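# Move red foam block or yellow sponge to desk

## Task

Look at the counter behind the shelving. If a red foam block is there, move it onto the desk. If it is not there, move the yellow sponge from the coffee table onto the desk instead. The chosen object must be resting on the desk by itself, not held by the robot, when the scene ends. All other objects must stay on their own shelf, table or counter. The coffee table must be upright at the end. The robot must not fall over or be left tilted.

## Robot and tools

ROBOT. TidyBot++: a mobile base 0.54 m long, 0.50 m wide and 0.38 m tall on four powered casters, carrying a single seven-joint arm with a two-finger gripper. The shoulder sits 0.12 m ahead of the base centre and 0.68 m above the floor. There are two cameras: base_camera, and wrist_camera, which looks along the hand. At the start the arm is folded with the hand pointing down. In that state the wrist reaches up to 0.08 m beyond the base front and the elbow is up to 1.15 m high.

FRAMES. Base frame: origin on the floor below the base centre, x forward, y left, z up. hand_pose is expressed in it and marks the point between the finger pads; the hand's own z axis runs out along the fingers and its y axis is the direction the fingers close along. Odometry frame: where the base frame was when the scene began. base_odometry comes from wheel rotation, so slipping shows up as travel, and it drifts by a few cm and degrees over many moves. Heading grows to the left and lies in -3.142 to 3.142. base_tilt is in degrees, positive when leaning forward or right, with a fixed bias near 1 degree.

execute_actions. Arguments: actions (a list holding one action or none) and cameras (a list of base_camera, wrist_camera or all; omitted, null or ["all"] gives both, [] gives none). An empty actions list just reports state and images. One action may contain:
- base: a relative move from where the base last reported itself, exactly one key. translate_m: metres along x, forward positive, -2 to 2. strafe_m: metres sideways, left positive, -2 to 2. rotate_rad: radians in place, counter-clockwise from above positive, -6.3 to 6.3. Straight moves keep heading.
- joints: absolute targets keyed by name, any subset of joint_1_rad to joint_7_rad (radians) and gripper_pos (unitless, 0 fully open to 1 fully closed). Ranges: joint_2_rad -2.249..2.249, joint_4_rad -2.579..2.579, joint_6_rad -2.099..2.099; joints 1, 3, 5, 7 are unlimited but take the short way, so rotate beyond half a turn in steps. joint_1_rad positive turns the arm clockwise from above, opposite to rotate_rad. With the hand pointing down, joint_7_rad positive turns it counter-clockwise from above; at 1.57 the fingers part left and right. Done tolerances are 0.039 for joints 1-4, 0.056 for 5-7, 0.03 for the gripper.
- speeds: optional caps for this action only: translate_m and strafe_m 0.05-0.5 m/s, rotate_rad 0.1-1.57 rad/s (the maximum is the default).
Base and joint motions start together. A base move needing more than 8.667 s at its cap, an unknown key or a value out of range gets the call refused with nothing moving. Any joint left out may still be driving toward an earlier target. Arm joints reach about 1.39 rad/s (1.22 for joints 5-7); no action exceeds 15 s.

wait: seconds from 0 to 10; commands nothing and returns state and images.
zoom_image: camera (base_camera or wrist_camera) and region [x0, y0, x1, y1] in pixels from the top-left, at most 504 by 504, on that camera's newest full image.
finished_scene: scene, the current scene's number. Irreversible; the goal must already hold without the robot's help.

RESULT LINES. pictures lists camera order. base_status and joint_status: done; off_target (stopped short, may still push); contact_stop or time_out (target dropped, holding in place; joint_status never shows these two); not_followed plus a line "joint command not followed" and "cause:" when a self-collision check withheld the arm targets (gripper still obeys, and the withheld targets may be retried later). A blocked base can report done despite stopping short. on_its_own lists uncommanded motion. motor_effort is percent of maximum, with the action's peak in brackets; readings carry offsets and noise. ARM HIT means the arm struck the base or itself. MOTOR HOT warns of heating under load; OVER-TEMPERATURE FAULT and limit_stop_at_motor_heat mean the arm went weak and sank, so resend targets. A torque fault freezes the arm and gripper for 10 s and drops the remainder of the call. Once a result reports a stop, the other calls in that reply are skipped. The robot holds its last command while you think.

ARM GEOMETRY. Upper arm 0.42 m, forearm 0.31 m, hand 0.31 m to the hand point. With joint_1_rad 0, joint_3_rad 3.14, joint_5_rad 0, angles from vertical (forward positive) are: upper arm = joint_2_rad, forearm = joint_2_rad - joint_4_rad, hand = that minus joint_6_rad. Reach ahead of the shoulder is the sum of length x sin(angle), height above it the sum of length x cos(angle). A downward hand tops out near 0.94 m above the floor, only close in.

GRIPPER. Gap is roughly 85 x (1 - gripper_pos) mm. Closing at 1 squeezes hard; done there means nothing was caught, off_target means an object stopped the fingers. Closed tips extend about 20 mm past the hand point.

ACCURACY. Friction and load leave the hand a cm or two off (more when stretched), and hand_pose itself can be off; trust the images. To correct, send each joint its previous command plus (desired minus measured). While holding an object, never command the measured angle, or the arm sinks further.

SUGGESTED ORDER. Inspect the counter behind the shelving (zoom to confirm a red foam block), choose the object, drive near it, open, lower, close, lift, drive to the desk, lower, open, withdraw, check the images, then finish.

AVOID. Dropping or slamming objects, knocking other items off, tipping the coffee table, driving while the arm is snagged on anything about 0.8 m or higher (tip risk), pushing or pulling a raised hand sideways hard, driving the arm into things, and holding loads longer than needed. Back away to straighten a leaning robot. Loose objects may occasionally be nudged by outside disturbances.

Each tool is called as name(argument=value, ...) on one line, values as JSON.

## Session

execute_actions(actions=[])

Scene clock: 0.00 s.
base_odometry: x=+0.000 y=+0.000 heading=+0.000 (m, m, rad; odometry frame)
base_tilt: forward=-0.4 right=+0.6 (deg)
base_status: not commanded
joint_positions: joint_1_rad=-0.055 joint_2_rad=-0.329 joint_3_rad=+3.141 joint_4_rad=-2.556 joint_5_rad=+0.020 joint_6_rad=-0.838 joint_7_rad=+1.609 gripper_pos=+0.000
joint_status: not commanded
motor_effort: joint_1_rad=+0 joint_2_rad=-1 joint_3_rad=+1 joint_4_rad=+14 joint_5_rad=+0 joint_6_rad=+1 joint_7_rad=+0 (%)
hand_pose: x=+0.2558 y=+0.0043 z=+0.5778 quat_wxyz=(+0.007, +0.998, +0.053, +0.038) (m; base frame)
pictures: base_camera, wrist_camera
Images, in order (width x height): base_camera 644x364, wrist_camera 644x476.

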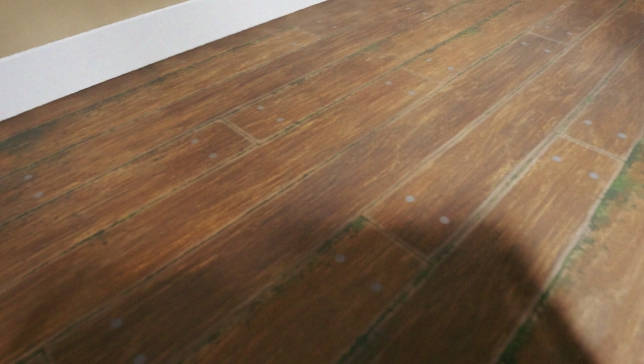

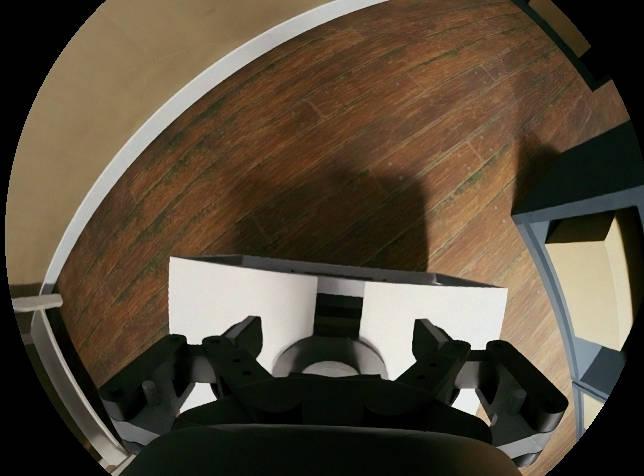

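execute_actions(actions=[{"base":{"rotate_rad":-0.8},"joints":{"joint_1_rad":0.015,"joint_6_rad":-0.05}}])

Scene clock: 6.27 s.
base_odometry: x=+0.000 y=+0.000 heading=-0.799 (m, m, rad; odometry frame)
base_tilt: forward=-0.4 right=+0.6 (deg)
base_status: done
joint_positions: joint_1_rad=+0.000 joint_2_rad=-0.329 joint_3_rad=+3.142 joint_4_rad=-2.556 joint_5_rad=+0.020 joint_6_rad=-0.046 joint_7_rad=+1.609 gripper_pos=+0.000
joint_status: all done
motor_effort: joint_1_rad=-1(2) joint_2_rad=-7(5) joint_3_rad=+1(2) joint_4_rad=+18(17) joint_5_rad=+0(0) joint_6_rad=+8(8) joint_7_rad=+0(0) (%)
hand_pose: x=+0.4697 y=+0.0009 z=+0.6871 quat_wxyz=(+0.013, +0.907, +0.026, +0.421) (m; base frame)
pictures: base_camera, wrist_camera
Images, in order (width x height): base_camera 644x364, wrist_camera 644x476.

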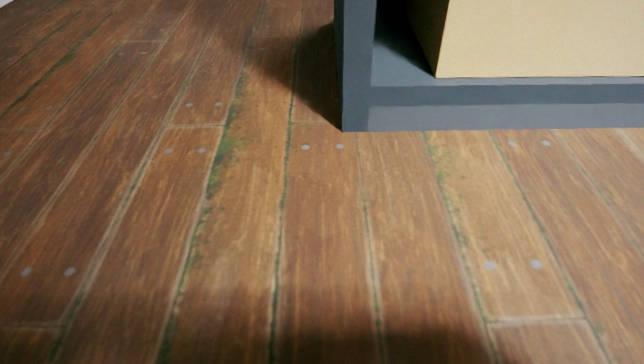

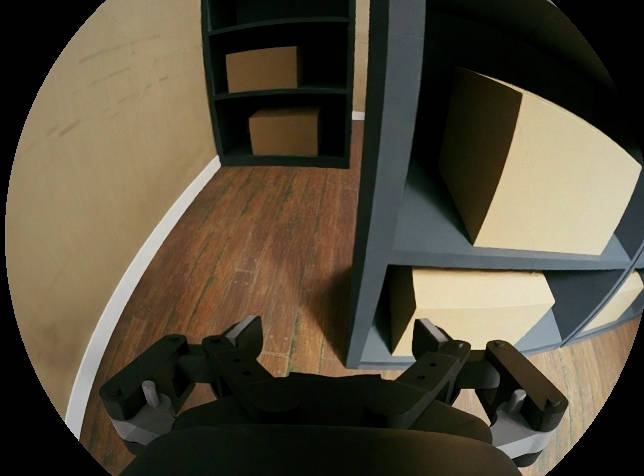

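execute_actions(actions=[{"base":{"strafe_m":0.4},"joints":{"joint_4_rad":-1.6,"joint_6_rad":-1.5}}])

execute_actions(actions=[{"base":{"translate_m":1.3}}])

Scene clock: 10.90 s.
base_odometry: x=+0.287 y=+0.279 heading=-0.800 (m, m, rad; odometry frame)
base_tilt: forward=-0.4 right=+0.5 (deg)
base_status: done
joint_positions: joint_1_rad=+0.001 joint_2_rad=-0.329 joint_3_rad=+3.140 joint_4_rad=-1.623 joint_5_rad=+0.020 joint_6_rad=-1.482 joint_7_rad=+1.609 gripper_pos=+0.000
joint_status: all done
motor_effort: joint_1_rad=+0(0) joint_2_rad=-6(10) joint_3_rad=+0(2) joint_4_rad=+18(20) joint_5_rad=+0(0) joint_6_rad=+4(8) joint_7_rad=+0(0) (%)
hand_pose: x=+0.3966 y=-0.0045 z=+0.8752 quat_wxyz=(+0.013, +0.983, +0.018, +0.181) (m; base frame)
pictures: base_camera, wrist_camera
Images, in order (width x height): base_camera 644x364, wrist_camera 644x476.

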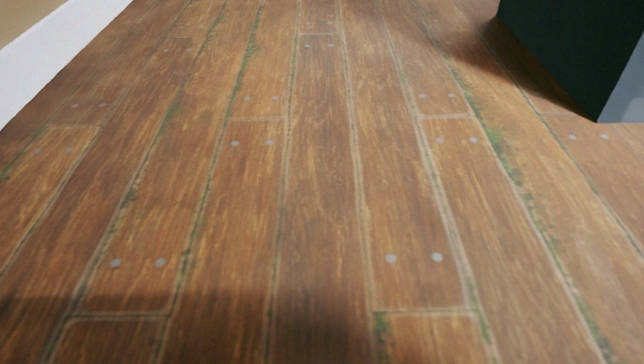

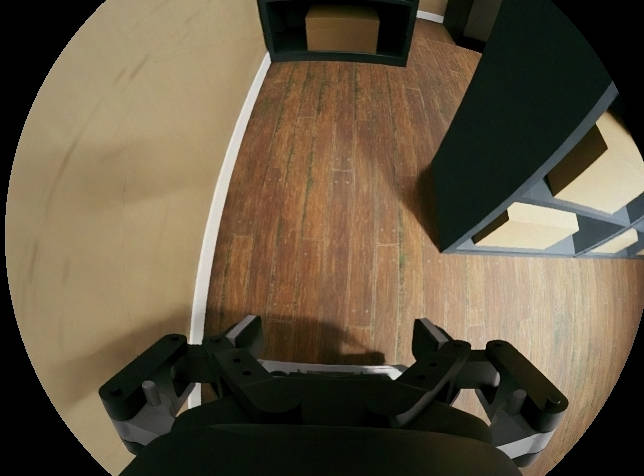

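Scene clock: 14.87 s.
base_odometry: x=+1.194 y=-0.653 heading=-0.800 (m, m, rad; odometry frame)
base_tilt: forward=-0.4 right=+0.5 (deg)
base_status: done
joint_positions: joint_1_rad=+0.001 joint_2_rad=-0.326 joint_3_rad=+3.140 joint_4_rad=-1.622 joint_5_rad=+0.020 joint_6_rad=-1.483 joint_7_rad=+1.609 gripper_pos=+0.000
joint_status: not commanded
motor_effort: joint_1_rad=+0(1) joint_2_rad=-7(10) joint_3_rad=+1(1) joint_4_rad=+19(19) joint_5_rad=-1(0) joint_6_rad=+4(5) joint_7_rad=+0(0) (%)
hand_pose: x=+0.3970 y=-0.0045 z=+0.8747 quat_wxyz=(+0.013, +0.983, +0.018, +0.180) (m; base frame)
pictures: base_camera, wrist_camera
Images, in order (width x height): base_camera 644x364, wrist_camera 644x476.

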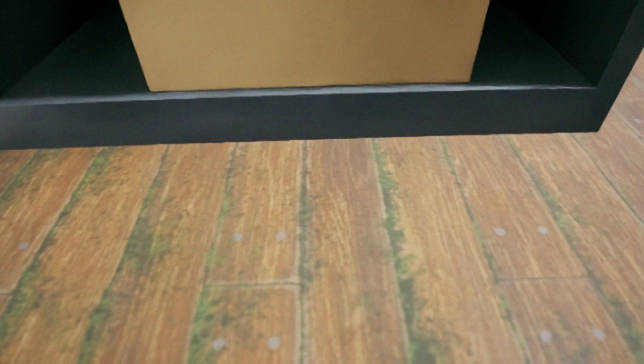

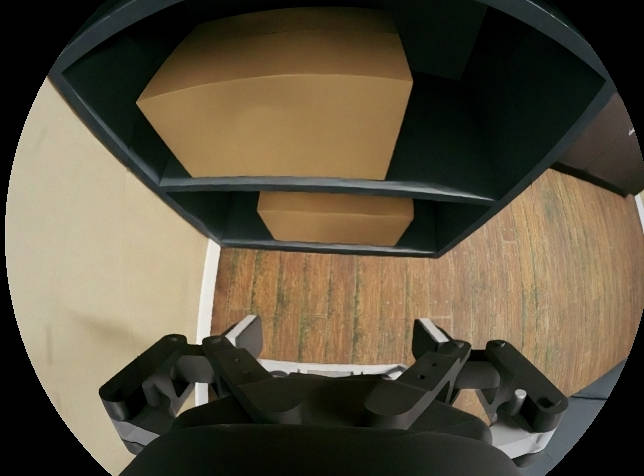

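execute_actions(actions=[{"base":{"translate_m":0.25},"speeds":{"translate_m":0.12},"joints":{"joint_1_rad":1.45,"joint_2_rad":-0.1,"joint_4_rad":-0.6,"joint_6_rad":-1.6}}])

Scene clock: 18.67 s.
base_odometry: x=+1.369 y=-0.832 heading=-0.799 (m, m, rad; odometry frame)
base_tilt: forward=-0.4 right=+0.5 (deg)
base_status: done
joint_positions: joint_1_rad=+1.432 joint_2_rad=-0.113 joint_3_rad=+3.140 joint_4_rad=-0.625 joint_5_rad=+0.020 joint_6_rad=-1.578 joint_7_rad=+1.609 gripper_pos=+0.000
joint_status: all done
motor_effort: joint_1_rad=-1(1) joint_2_rad=-10(11) joint_3_rad=+0(2) joint_4_rad=+13(19) joint_5_rad=+0(0) joint_6_rad=+9(8) joint_7_rad=+0(0) (%)
hand_pose: x=+0.1670 y=-0.3737 z=+1.2194 quat_wxyz=(+0.343, +0.661, -0.558, +0.367) (m; base frame)
pictures: base_camera, wrist_camera
Images, in order (width x height): base_camera 644x364, wrist_camera 644x476.

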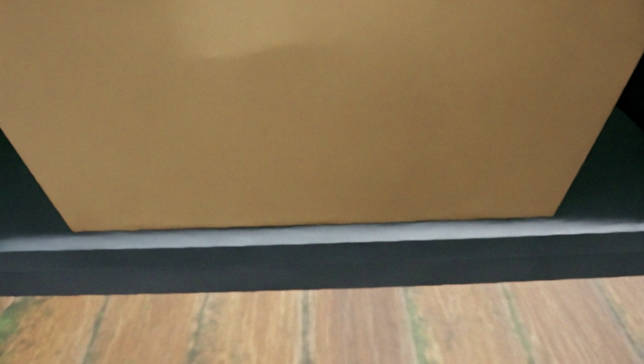

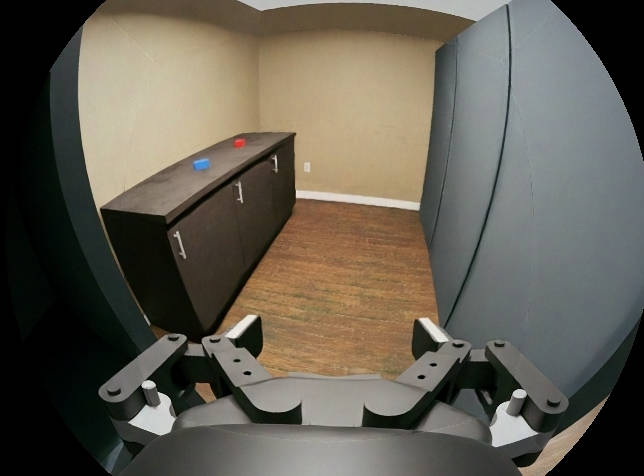

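execute_actions(actions=[{"base":{"rotate_rad":0.05}}], cameras=[])

execute_actions(actions=[{"base":{"strafe_m":-2.0},"joints":{"joint_1_rad":-0.015,"joint_6_rad":-1.9}}])

Scene clock: 21.97 s.
base_odometry: x=+1.369 y=-0.832 heading=-0.749 (m, m, rad; odometry frame)
base_tilt: forward=-0.4 right=+0.6 (deg)
base_status: done
joint_positions: joint_1_rad=+1.434 joint_2_rad=-0.109 joint_3_rad=+3.140 joint_4_rad=-0.625 joint_5_rad=+0.020 joint_6_rad=-1.579 joint_7_rad=+1.609 gripper_pos=+0.000
joint_status: not commanded
motor_effort: joint_1_rad=+0(1) joint_2_rad=-11(13) joint_3_rad=+1(1) joint_4_rad=+13(14) joint_5_rad=+0(0) joint_6_rad=+9(9) joint_7_rad=+1(0) (%)
hand_pose: x=+0.1664 y=-0.3758 z=+1.2178 quat_wxyz=(+0.342, +0.661, -0.560, +0.365) (m; base frame)
pictures: none
No camera images: the call's "cameras" was empty. Leave "cameras" out to get every camera's image.

Scene clock: 27.33 s.
base_odometry: x=+0.008 y=-2.298 heading=-0.749 (m, m, rad; odometry frame)
base_tilt: forward=-0.4 right=+0.6 (deg)
base_status: done
joint_positions: joint_1_rad=+0.001 joint_2_rad=-0.102 joint_3_rad=+3.140 joint_4_rad=-0.622 joint_5_rad=+0.020 joint_6_rad=-1.879 joint_7_rad=+1.609 gripper_pos=+0.000
joint_status: all done
motor_effort: joint_1_rad=+0(1) joint_2_rad=-10(12) joint_3_rad=+0(1) joint_4_rad=+12(14) joint_5_rad=-1(1) joint_6_rad=+7(9) joint_7_rad=+0(0) (%)
hand_pose: x=+0.4428 y=-0.0044 z=+1.1439 quat_wxyz=(+0.015, +0.932, +0.012, +0.363) (m; base frame)
pictures: base_camera, wrist_camera
Images, in order (width x height): base_camera 644x364, wrist_camera 644x476.

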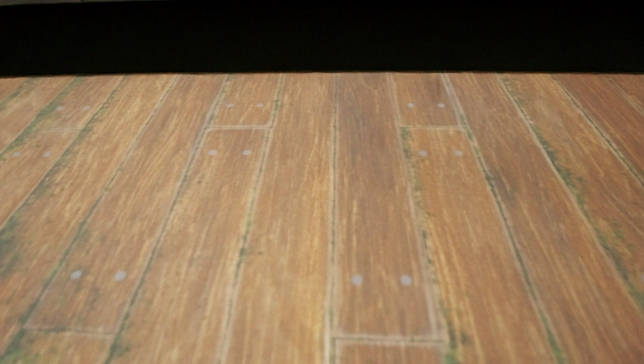

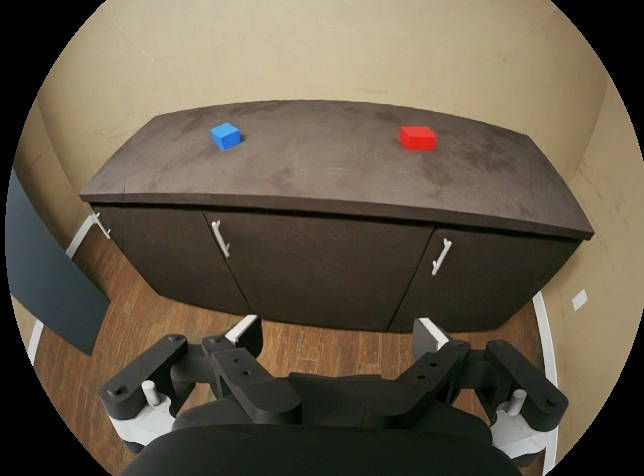

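execute_actions(actions=[{"base":{"translate_m":0.45},"joints":{"joint_2_rad":0.1,"joint_6_rad":-2.0}}])

Scene clock: 31.57 s.
base_odometry: x=+0.338 y=-2.605 heading=-0.749 (m, m, rad; odometry frame)
base_tilt: forward=-0.4 right=+0.6 (deg)
base_status: done
joint_positions: joint_1_rad=+0.001 joint_2_rad=+0.104 joint_3_rad=+3.140 joint_4_rad=-0.615 joint_5_rad=+0.020 joint_6_rad=-1.980 joint_7_rad=+1.609 gripper_pos=+0.000
joint_status: all done
motor_effort: joint_1_rad=+0(0) joint_2_rad=-20(22) joint_3_rad=+0(1) joint_4_rad=+14(15) joint_5_rad=+0(0) joint_6_rad=+5(7) joint_7_rad=+1(1) (%)
hand_pose: x=+0.5033 y=-0.0042 z=+1.0554 quat_wxyz=(+0.012, +0.976, +0.013, +0.219) (m; base frame)
pictures: base_camera, wrist_camera
Images, in order (width x height): base_camera 644x364, wrist_camera 644x476.

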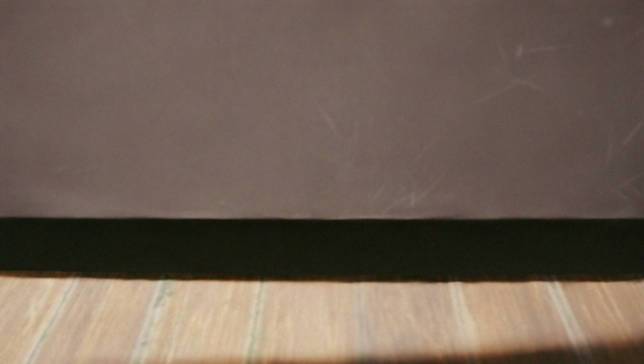

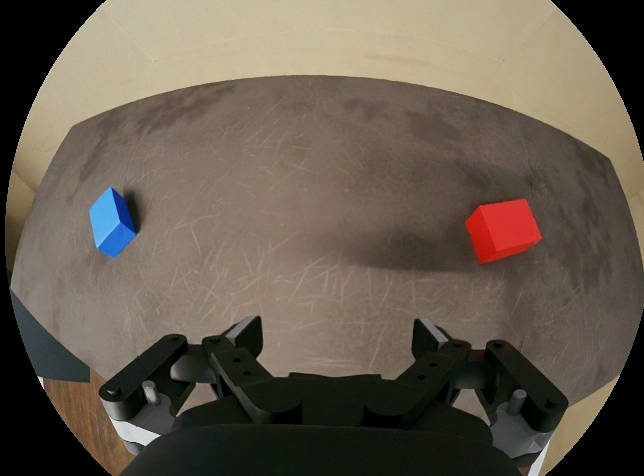

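execute_actions(actions=[{"base":{"strafe_m":-0.27},"joints":{"joint_2_rad":0.25,"joint_4_rad":-0.5,"joint_6_rad":-2.05}}])

Scene clock: 35.17 s.
base_odometry: x=+0.154 y=-2.803 heading=-0.749 (m, m, rad; odometry frame)
base_tilt: forward=-0.4 right=+0.6 (deg)
base_status: done
joint_positions: joint_1_rad=-0.004 joint_2_rad=+0.255 joint_3_rad=+3.141 joint_4_rad=-0.525 joint_5_rad=+0.020 joint_6_rad=-2.028 joint_7_rad=+1.609 gripper_pos=+0.000
joint_status: all done
motor_effort: joint_1_rad=-1(4) joint_2_rad=-27(30) joint_3_rad=+0(2) joint_4_rad=+14(15) joint_5_rad=+0(1) joint_6_rad=+4(5) joint_7_rad=+1(0) (%)
hand_pose: x=+0.5480 y=-0.0022 z=+1.0182 quat_wxyz=(+0.011, +0.986, +0.016, +0.165) (m; base frame)
pictures: base_camera, wrist_camera
Images, in order (width x height): base_camera 644x364, wrist_camera 644x476.

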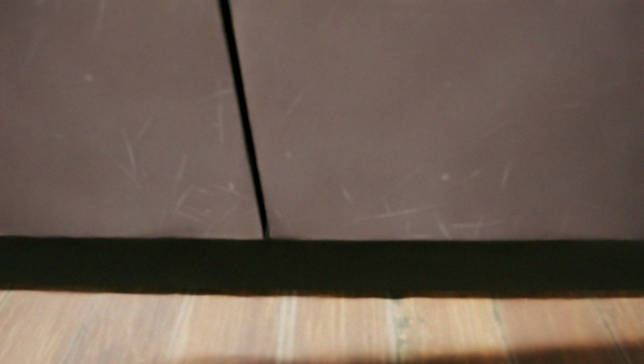

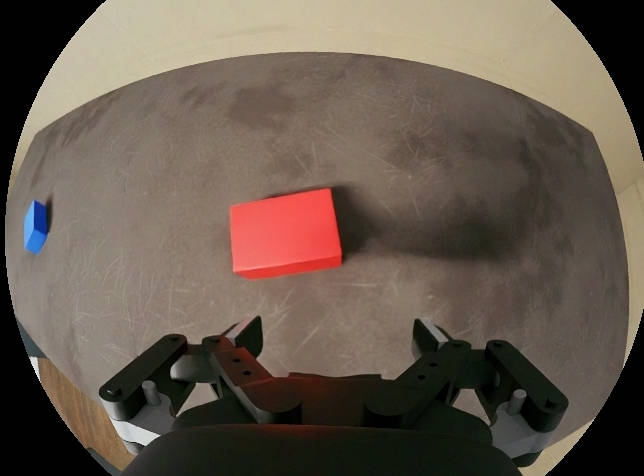

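execute_actions(actions=[{"base":{"translate_m":0.08},"joints":{"joint_1_rad":-0.095,"joint_7_rad":0.12}}])

Scene clock: 41.60 s.
base_odometry: x=+0.212 y=-2.858 heading=-0.749 (m, m, rad; odometry frame)
base_tilt: forward=-0.4 right=+0.6 (deg)
base_status: done
joint_positions: joint_1_rad=-0.078 joint_2_rad=+0.255 joint_3_rad=+3.141 joint_4_rad=-0.524 joint_5_rad=+0.020 joint_6_rad=-2.032 joint_7_rad=+0.124 gripper_pos=+0.000
joint_status: all done
motor_effort: joint_1_rad=-1(0) joint_2_rad=-25(30) joint_3_rad=+0(0) joint_4_rad=+14(15) joint_5_rad=+0(0) joint_6_rad=+3(5) joint_7_rad=+0(0) (%)
hand_pose: x=+0.5459 y=+0.0297 z=+1.0185 quat_wxyz=(-0.108, +0.761, -0.627, +0.125) (m; base frame)
pictures: base_camera, wrist_camera
Images, in order (width x height): base_camera 644x364, wrist_camera 644x476.

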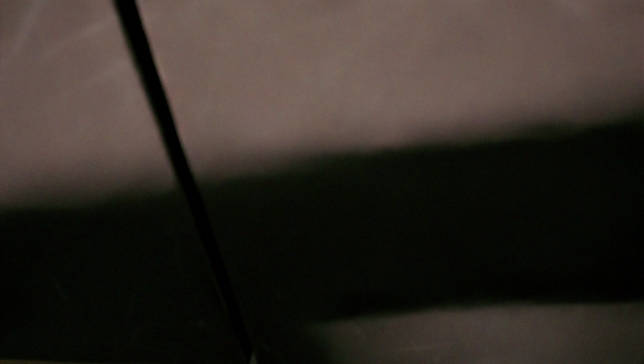

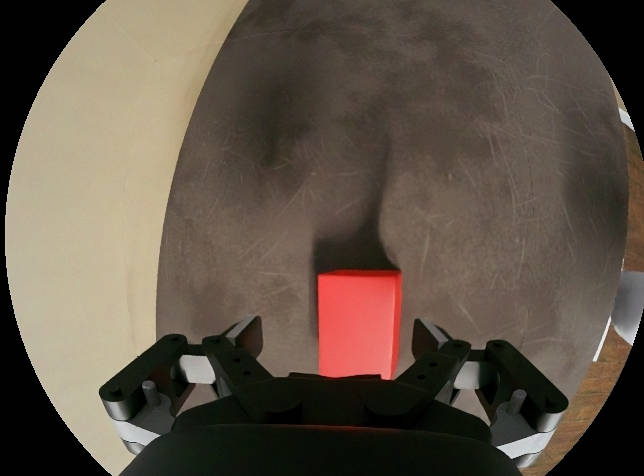

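execute_actions(actions=[{"joints":{"joint_1_rad":-0.14,"joint_2_rad":0.295,"joint_4_rad":-0.615,"joint_7_rad":0.07}}], cameras=["wrist_camera"])

Scene clock: 44.97 s.
base_odometry: x=+0.212 y=-2.858 heading=-0.749 (m, m, rad; odometry frame)
base_tilt: forward=-0.4 right=+0.5 (deg)
base_status: not commanded
joint_positions: joint_1_rad=-0.125 joint_2_rad=+0.294 joint_3_rad=+3.141 joint_4_rad=-0.595 joint_5_rad=+0.020 joint_6_rad=-2.032 joint_7_rad=+0.096 gripper_pos=+0.000
joint_status: all done
motor_effort: joint_1_rad=-1(1) joint_2_rad=-28(31) joint_3_rad=+0(0) joint_4_rad=+15(15) joint_5_rad=+0(0) joint_6_rad=+3(3) joint_7_rad=+0(1) (%)
hand_pose: x=+0.5504 y=+0.0502 z=+0.9789 quat_wxyz=(-0.073, +0.773, -0.625, +0.083) (m; base frame)
pictures: wrist_camera
Images, in order (width x height): wrist_camera 644x476.

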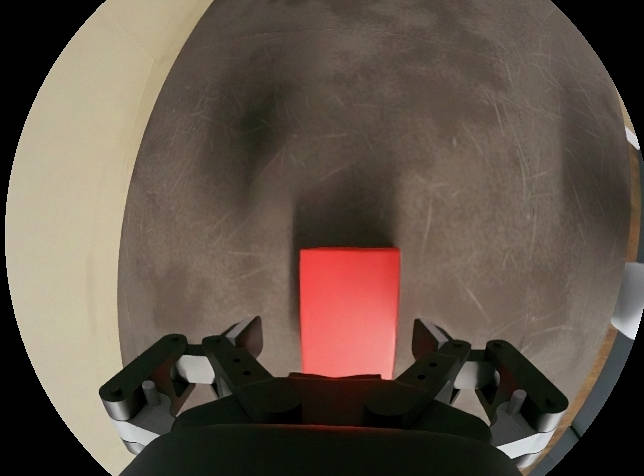

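execute_actions(actions=[{"joints":{"joint_4_rad":-0.746,"joint_6_rad":-1.975}}], cameras=["wrist_camera"])

Scene clock: 49.90 s.
base_odometry: x=+0.212 y=-2.858 heading=-0.749 (m, m, rad; odometry frame)
base_tilt: forward=-0.4 right=+0.5 (deg)
base_status: not commanded
joint_positions: joint_1_rad=-0.125 joint_2_rad=+0.296 joint_3_rad=+3.141 joint_4_rad=-0.724 joint_5_rad=+0.020 joint_6_rad=-1.995 joint_7_rad=+0.096 gripper_pos=+0.000
joint_status: all done
motor_effort: joint_1_rad=-1(1) joint_2_rad=-29(30) joint_3_rad=+0(0) joint_4_rad=+15(16) joint_5_rad=-1(0) joint_6_rad=+2(2) joint_7_rad=+0(0) (%)
hand_pose: x=+0.5461 y=+0.0496 z=+0.9400 quat_wxyz=(-0.040, +0.776, -0.627, +0.050) (m; base frame)
pictures: wrist_camera
Images, in order (width x height): wrist_camera 644x476.

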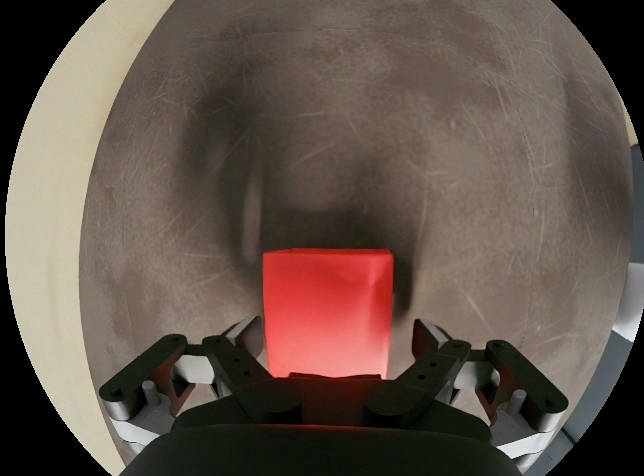

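execute_actions(actions=[{"joints":{"joint_2_rad":0.315}}], cameras=["wrist_camera"])

execute_actions(actions=[{"joints":{"gripper_pos":1}}], cameras=["wrist_camera"])

Scene clock: 52.03 s.
base_odometry: x=+0.212 y=-2.858 heading=-0.749 (m, m, rad; odometry frame)
base_tilt: forward=-0.4 right=+0.5 (deg)
base_status: not commanded
joint_positions: joint_1_rad=-0.125 joint_2_rad=+0.308 joint_3_rad=+3.141 joint_4_rad=-0.724 joint_5_rad=+0.020 joint_6_rad=-1.995 joint_7_rad=+0.096 gripper_pos=+0.000
joint_status: all done
motor_effort: joint_1_rad=-1(1) joint_2_rad=-29(30) joint_3_rad=+0(1) joint_4_rad=+15(16) joint_5_rad=+0(0) joint_6_rad=+2(2) joint_7_rad=+0(0) (%)
hand_pose: x=+0.5490 y=+0.0500 z=+0.9350 quat_wxyz=(-0.035, +0.777, -0.627, +0.046) (m; base frame)
pictures: wrist_camera
Images, in order (width x height): wrist_camera 644x476.

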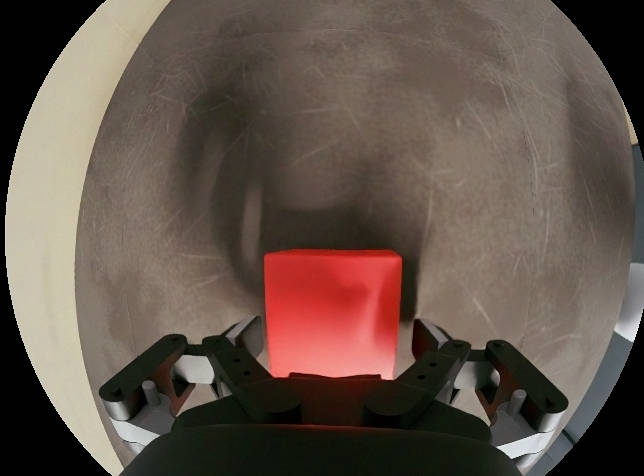

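Scene clock: 53.13 s.
base_odometry: x=+0.212 y=-2.858 heading=-0.749 (m, m, rad; odometry frame)
base_tilt: forward=-0.4 right=+0.6 (deg)
base_status: not commanded
joint_positions: joint_1_rad=-0.125 joint_2_rad=+0.299 joint_3_rad=+3.141 joint_4_rad=-0.730 joint_5_rad=+0.020 joint_6_rad=-1.991 joint_7_rad=+0.096 gripper_pos=+0.378
joint_status: gripper_pos off_target (ended at +0.378, target +1.000)
motor_effort: joint_1_rad=-1(0) joint_2_rad=-22(29) joint_3_rad=+0(0) joint_4_rad=+12(15) joint_5_rad=+0(0) joint_6_rad=+3(4) joint_7_rad=+0(0) (%)
hand_pose: x=+0.5473 y=+0.0497 z=+0.9371 quat_wxyz=(-0.038, +0.777, -0.627, +0.049) (m; base frame)
pictures: wrist_camera
Images, in order (width x height): wrist_camera 644x476.

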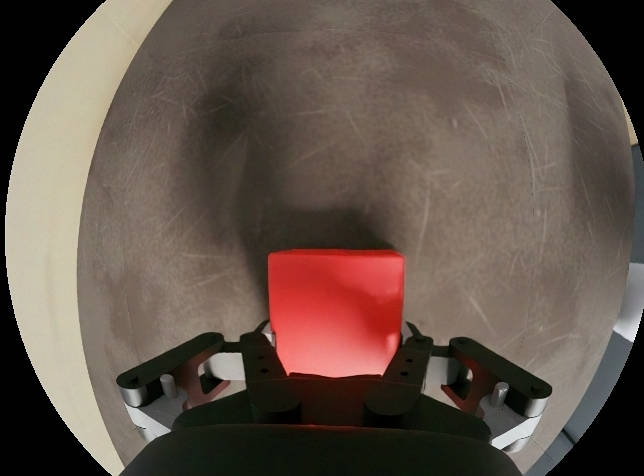

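execute_actions(actions=[{"base":{"translate_m":-0.55},"speeds":{"translate_m":0.3},"joints":{"joint_2_rad":-0.3,"joint_7_rad":1.58,"gripper_pos":1}}], cameras=["base_camera"])

execute_actions(actions=[{"base":{"strafe_m":1.4},"joints":{"joint_1_rad":-1.6,"joint_4_rad":-1.5,"joint_6_rad":-1.55,"gripper_pos":1}}])

Scene clock: 59.03 s.
base_odometry: x=-0.191 y=-2.483 heading=-0.749 (m, m, rad; odometry frame)
base_tilt: forward=-0.4 right=+0.6 (deg)
base_status: done
joint_positions: joint_1_rad=-0.128 joint_2_rad=-0.304 joint_3_rad=+3.141 joint_4_rad=-0.739 joint_5_rad=+0.020 joint_6_rad=-1.982 joint_7_rad=+1.559 gripper_pos=+0.378
joint_status: gripper_pos off_target (ended at +0.378, target +1.000); the others done
motor_effort: joint_1_rad=+0(2) joint_2_rad=+0(35) joint_3_rad=+0(2) joint_4_rad=+11(17) joint_5_rad=-1(1) joint_6_rad=+8(8) joint_7_rad=+0(1) (%)
hand_pose: x=+0.3304 y=+0.0232 z=+1.1354 quat_wxyz=(-0.018, +0.934, +0.048, +0.354) (m; base frame)
pictures: base_camera
Images, in order (width x height): base_camera 644x364.

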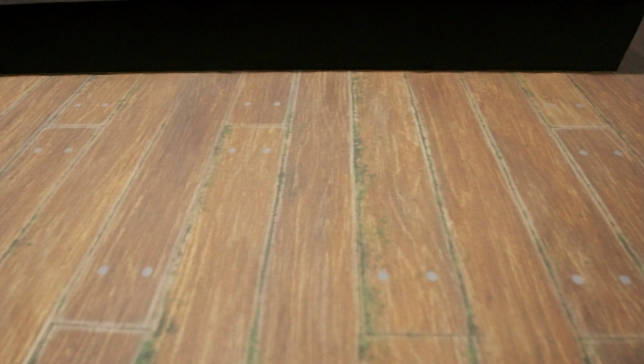

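Scene clock: 63.20 s.
base_odometry: x=+0.762 y=-1.457 heading=-0.749 (m, m, rad; odometry frame)
base_tilt: forward=-0.4 right=+0.5 (deg)
base_status: done
joint_positions: joint_1_rad=-1.584 joint_2_rad=-0.296 joint_3_rad=+3.141 joint_4_rad=-1.477 joint_5_rad=+0.020 joint_6_rad=-1.568 joint_7_rad=+1.559 gripper_pos=+0.378
joint_status: gripper_pos off_target (ended at +0.378, target +1.000); the others done
motor_effort: joint_1_rad=-1(1) joint_2_rad=-8(11) joint_3_rad=+0(1) joint_4_rad=+18(19) joint_5_rad=+0(2) joint_6_rad=+4(8) joint_7_rad=+0(0) (%)
hand_pose: x=+0.1198 y=+0.2870 z=+0.9160 quat_wxyz=(-0.133, +0.694, +0.693, +0.143) (m; base frame)
pictures: base_camera, wrist_camera
Images, in order (width x height): base_camera 644x364, wrist_camera 644x476.

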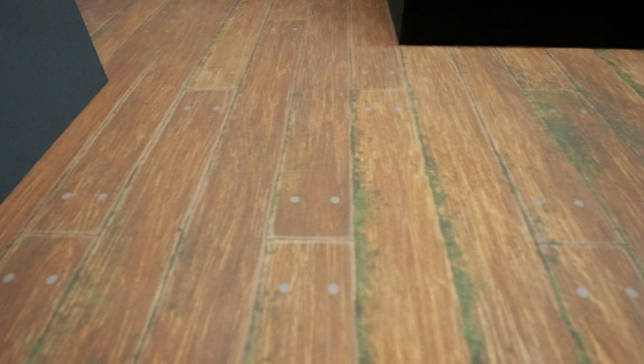

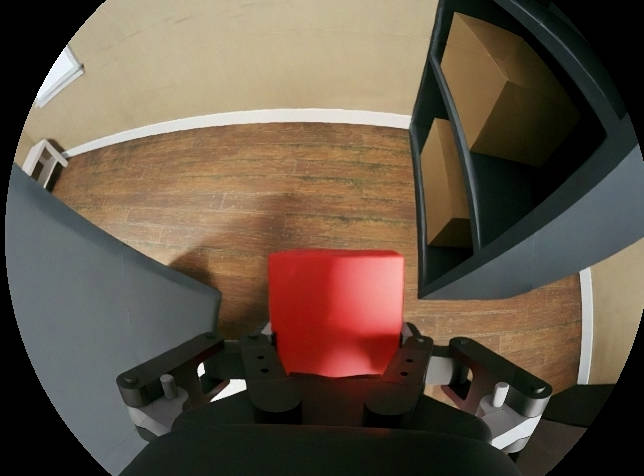

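execute_actions(actions=[{"base":{"rotate_rad":-0.08}}], cameras=[])

execute_actions(actions=[{"base":{"strafe_m":0.9},"joints":{"joint_1_rad":-3.13,"joint_6_rad":-1.3,"gripper_pos":1}}])

Scene clock: 65.50 s.
base_odometry: x=+0.762 y=-1.457 heading=-0.829 (m, m, rad; odometry frame)
base_tilt: forward=-0.4 right=+0.5 (deg)
base_status: done
joint_positions: joint_1_rad=-1.585 joint_2_rad=-0.298 joint_3_rad=+3.141 joint_4_rad=-1.477 joint_5_rad=+0.020 joint_6_rad=-1.568 joint_7_rad=+1.559 gripper_pos=+0.378
joint_status: not commanded
motor_effort: joint_1_rad=+0(0) joint_2_rad=-8(10) joint_3_rad=+1(2) joint_4_rad=+18(19) joint_5_rad=-1(0) joint_6_rad=+4(5) joint_7_rad=+0(0) (%)
hand_pose: x=+0.1194 y=+0.2867 z=+0.9164 quat_wxyz=(-0.133, +0.694, +0.693, +0.143) (m; base frame)
pictures: none
No camera images: the call's "cameras" was empty. Leave "cameras" out to get every camera's image.

Scene clock: 68.67 s.
base_odometry: x=+1.427 y=-0.850 heading=-0.830 (m, m, rad; odometry frame)
base_tilt: forward=-0.4 right=+0.5 (deg)
base_status: done
joint_positions: joint_1_rad=-3.113 joint_2_rad=-0.300 joint_3_rad=+3.141 joint_4_rad=-1.478 joint_5_rad=+0.020 joint_6_rad=-1.322 joint_7_rad=+1.559 gripper_pos=+0.378
joint_status: gripper_pos off_target (ended at +0.378, target +1.000); the others done
motor_effort: joint_1_rad=-1(1) joint_2_rad=-10(10) joint_3_rad=+1(2) joint_4_rad=+19(19) joint_5_rad=-1(0) joint_6_rad=+7(8) joint_7_rad=+0(0) (%)
hand_pose: x=-0.2329 y=+0.0145 z=+0.9548 quat_wxyz=(-0.315, +0.020, +0.949, +0.012) (m; base frame)
pictures: base_camera, wrist_camera
Images, in order (width x height): base_camera 644x364, wrist_camera 644x476.

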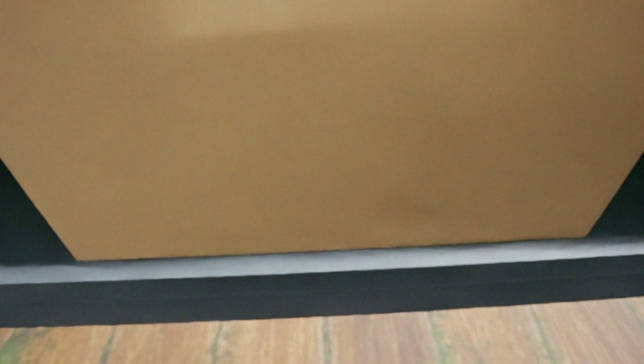

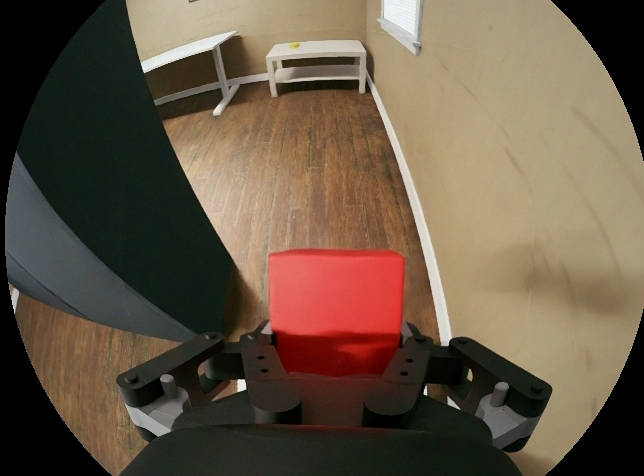

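execute_actions(actions=[{"base":{"rotate_rad":0.07}}], cameras=[])

execute_actions(actions=[{"base":{"translate_m":-1.75}}])

execute_actions(actions=[{"base":{"strafe_m":-1.15}}])

Scene clock: 71.33 s.
base_odometry: x=+1.427 y=-0.850 heading=-0.760 (m, m, rad; odometry frame)
base_tilt: forward=-0.4 right=+0.6 (deg)
base_status: done
joint_positions: joint_1_rad=-3.116 joint_2_rad=-0.300 joint_3_rad=+3.141 joint_4_rad=-1.478 joint_5_rad=+0.020 joint_6_rad=-1.322 joint_7_rad=+1.559 gripper_pos=+0.378
joint_status: not commanded
motor_effort: joint_1_rad=+0(1) joint_2_rad=-9(9) joint_3_rad=+0(1) joint_4_rad=+19(20) joint_5_rad=-1(0) joint_6_rad=+7(7) joint_7_rad=+0(0) (%)
hand_pose: x=-0.2329 y=+0.0135 z=+0.9548 quat_wxyz=(-0.315, +0.018, +0.949, +0.012) (m; base frame)
pictures: none
No camera images: the call's "cameras" was empty. Leave "cameras" out to get every camera's image.

Scene clock: 76.20 s.
base_odometry: x=+0.159 y=+0.357 heading=-0.760 (m, m, rad; odometry frame)
base_tilt: forward=-0.4 right=+0.5 (deg)
base_status: done
joint_positions: joint_1_rad=-3.116 joint_2_rad=-0.296 joint_3_rad=+3.141 joint_4_rad=-1.479 joint_5_rad=+0.020 joint_6_rad=-1.318 joint_7_rad=+1.559 gripper_pos=+0.378
joint_status: not commanded
motor_effort: joint_1_rad=+0(1) joint_2_rad=-10(13) joint_3_rad=+1(0) joint_4_rad=+19(20) joint_5_rad=+0(1) joint_6_rad=+7(7) joint_7_rad=+0(0) (%)
hand_pose: x=-0.2351 y=+0.0136 z=+0.9535 quat_wxyz=(-0.315, +0.018, +0.949, +0.012) (m; base frame)
pictures: base_camera, wrist_camera
Images, in order (width x height): base_camera 644x364, wrist_camera 644x476.

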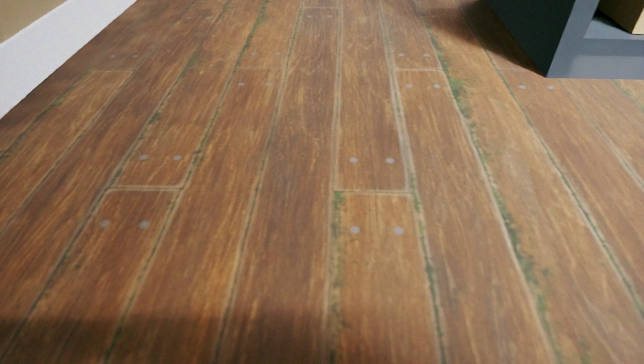

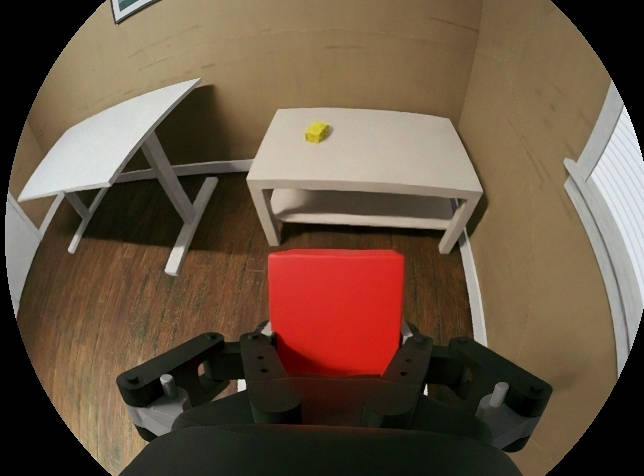

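Scene clock: 79.87 s.
base_odometry: x=-0.634 y=-0.477 heading=-0.760 (m, m, rad; odometry frame)
base_tilt: forward=-0.4 right=+0.5 (deg)
base_status: done
joint_positions: joint_1_rad=-3.117 joint_2_rad=-0.296 joint_3_rad=+3.141 joint_4_rad=-1.479 joint_5_rad=+0.020 joint_6_rad=-1.318 joint_7_rad=+1.559 gripper_pos=+0.378
joint_status: not commanded
motor_effort: joint_1_rad=+0(2) joint_2_rad=-9(10) joint_3_rad=+1(2) joint_4_rad=+19(20) joint_5_rad=-1(2) joint_6_rad=+7(6) joint_7_rad=+0(0) (%)
hand_pose: x=-0.2352 y=+0.0132 z=+0.9535 quat_wxyz=(-0.315, +0.018, +0.949, +0.012) (m; base frame)
pictures: base_camera, wrist_camera
Images, in order (width x height): base_camera 644x364, wrist_camera 644x476.

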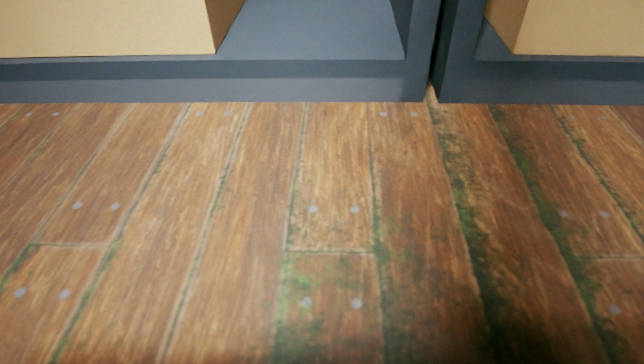

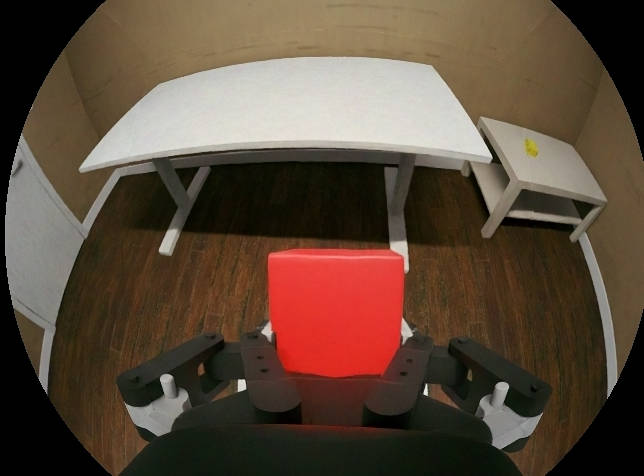

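execute_actions(actions=[{"base":{"translate_m":-0.47},"joints":{"joint_2_rad":0.57,"joint_4_rad":-0.64,"joint_6_rad":-1.83,"gripper_pos":1}}], cameras=["wrist_camera"])

Scene clock: 85.47 s.
base_odometry: x=-0.975 y=-0.153 heading=-0.760 (m, m, rad; odometry frame)
base_tilt: forward=-0.4 right=+0.5 (deg)
base_status: done
joint_positions: joint_1_rad=-3.117 joint_2_rad=+0.577 joint_3_rad=+3.141 joint_4_rad=-0.667 joint_5_rad=+0.020 joint_6_rad=-1.809 joint_7_rad=+1.559 gripper_pos=+0.378
joint_status: gripper_pos off_target (ended at +0.378, target +1.000); the others done
motor_effort: joint_1_rad=+0(1) joint_2_rad=-41(45) joint_3_rad=+0(2) joint_4_rad=+17(20) joint_5_rad=+0(0) joint_6_rad=+2(8) joint_7_rad=+0(1) (%)
hand_pose: x=-0.4356 y=+0.0182 z=+0.8252 quat_wxyz=(-0.044, +0.021, +0.999, +0.010) (m; base frame)
pictures: wrist_camera
Images, in order (width x height): wrist_camera 644x476.

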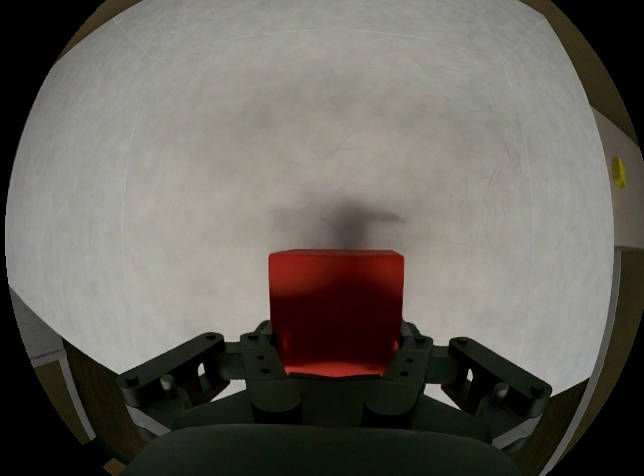

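execute_actions(actions=[{"joints":{"joint_4_rad":-0.885,"joint_6_rad":-1.66}}], cameras=[])

execute_actions(actions=[{"joints":{"joint_4_rad":-0.94,"joint_6_rad":-1.61}}], cameras=["wrist_camera"])

Scene clock: 88.70 s.
base_odometry: x=-0.975 y=-0.153 heading=-0.760 (m, m, rad; odometry frame)
base_tilt: forward=-0.4 right=+0.5 (deg)
base_status: not commanded
joint_positions: joint_1_rad=-3.117 joint_2_rad=+0.576 joint_3_rad=+3.141 joint_4_rad=-0.865 joint_5_rad=+0.020 joint_6_rad=-1.680 joint_7_rad=+1.559 gripper_pos=+0.378
joint_status: all done
motor_effort: joint_1_rad=-1(1) joint_2_rad=-41(43) joint_3_rad=+0(0) joint_4_rad=+17(18) joint_5_rad=-1(0) joint_6_rad=+1(1) joint_7_rad=+0(1) (%)
hand_pose: x=-0.4280 y=+0.0181 z=+0.7641 quat_wxyz=(-0.010, +0.019, +1.000, +0.010) (m; base frame)
pictures: none
No camera images: the call's "cameras" was empty. Leave "cameras" out to get every camera's image.

Scene clock: 89.73 s.
base_odometry: x=-0.975 y=-0.153 heading=-0.760 (m, m, rad; odometry frame)
base_tilt: forward=-0.4 right=+0.5 (deg)
base_status: not commanded
joint_positions: joint_1_rad=-3.117 joint_2_rad=+0.570 joint_3_rad=+3.141 joint_4_rad=-0.918 joint_5_rad=+0.020 joint_6_rad=-1.631 joint_7_rad=+1.559 gripper_pos=+0.378
joint_status: all done
motor_effort: joint_1_rad=+0(1) joint_2_rad=-41(43) joint_3_rad=+0(1) joint_4_rad=+17(18) joint_5_rad=-1(0) joint_6_rad=+1(2) joint_7_rad=+0(0) (%)
hand_pose: x=-0.4283 y=+0.0182 z=+0.7513 quat_wxyz=(-0.012, +0.019, +1.000, +0.010) (m; base frame)
pictures: wrist_camera
Images, in order (width x height): wrist_camera 644x476.

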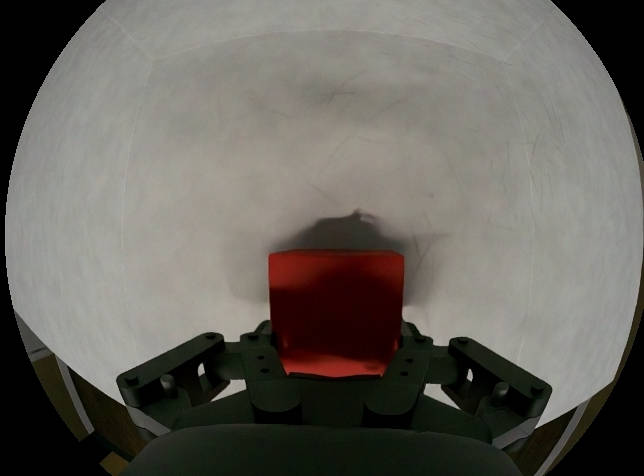

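execute_actions(actions=[{"joints":{"gripper_pos":0}}], cameras=[])

execute_actions(actions=[{"joints":{"joint_4_rad":-0.64,"joint_6_rad":-1.88}}], cameras=["wrist_camera"])

Scene clock: 92.47 s.
base_odometry: x=-0.975 y=-0.153 heading=-0.760 (m, m, rad; odometry frame)
base_tilt: forward=-0.4 right=+0.5 (deg)
base_status: not commanded
joint_positions: joint_1_rad=-3.117 joint_2_rad=+0.570 joint_3_rad=+3.141 joint_4_rad=-0.918 joint_5_rad=+0.020 joint_6_rad=-1.631 joint_7_rad=+1.559 gripper_pos=+0.000
joint_status: all done
motor_effort: joint_1_rad=-1(1) joint_2_rad=-41(41) joint_3_rad=-1(0) joint_4_rad=+17(17) joint_5_rad=+0(0) joint_6_rad=+1(1) joint_7_rad=+0(0) (%)
hand_pose: x=-0.4283 y=+0.0182 z=+0.7513 quat_wxyz=(-0.012, +0.019, +1.000, +0.010) (m; base frame)
pictures: none
No camera images: the call's "cameras" was empty. Leave "cameras" out to get every camera's image.

Scene clock: 93.83 s.
base_odometry: x=-0.975 y=-0.153 heading=-0.760 (m, m, rad; odometry frame)
base_tilt: forward=-0.4 right=+0.5 (deg)
base_status: not commanded
joint_positions: joint_1_rad=-3.117 joint_2_rad=+0.568 joint_3_rad=+3.141 joint_4_rad=-0.662 joint_5_rad=+0.020 joint_6_rad=-1.861 joint_7_rad=+1.559 gripper_pos=+0.000
joint_status: all done
motor_effort: joint_1_rad=+0(0) joint_2_rad=-41(43) joint_3_rad=+0(0) joint_4_rad=+16(18) joint_5_rad=+0(0) joint_6_rad=+2(2) joint_7_rad=+1(0) (%)
hand_pose: x=-0.4191 y=+0.0177 z=+0.8306 quat_wxyz=(-0.025, +0.021, +0.999, +0.009) (m; base frame)
pictures: wrist_camera
Images, in order (width x height): wrist_camera 644x476.

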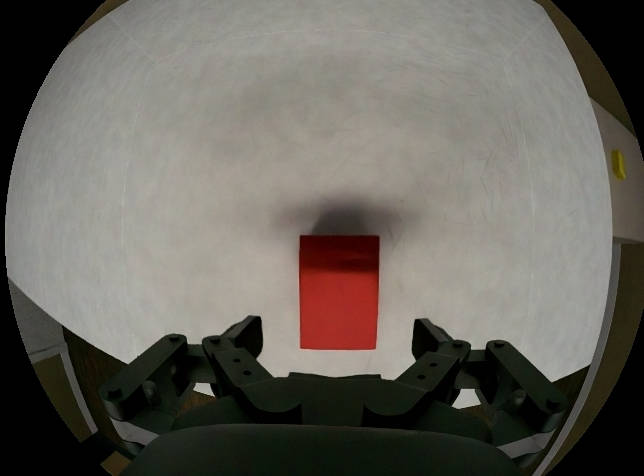

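finished_scene(scene=2)

The scene is finished: the task was done.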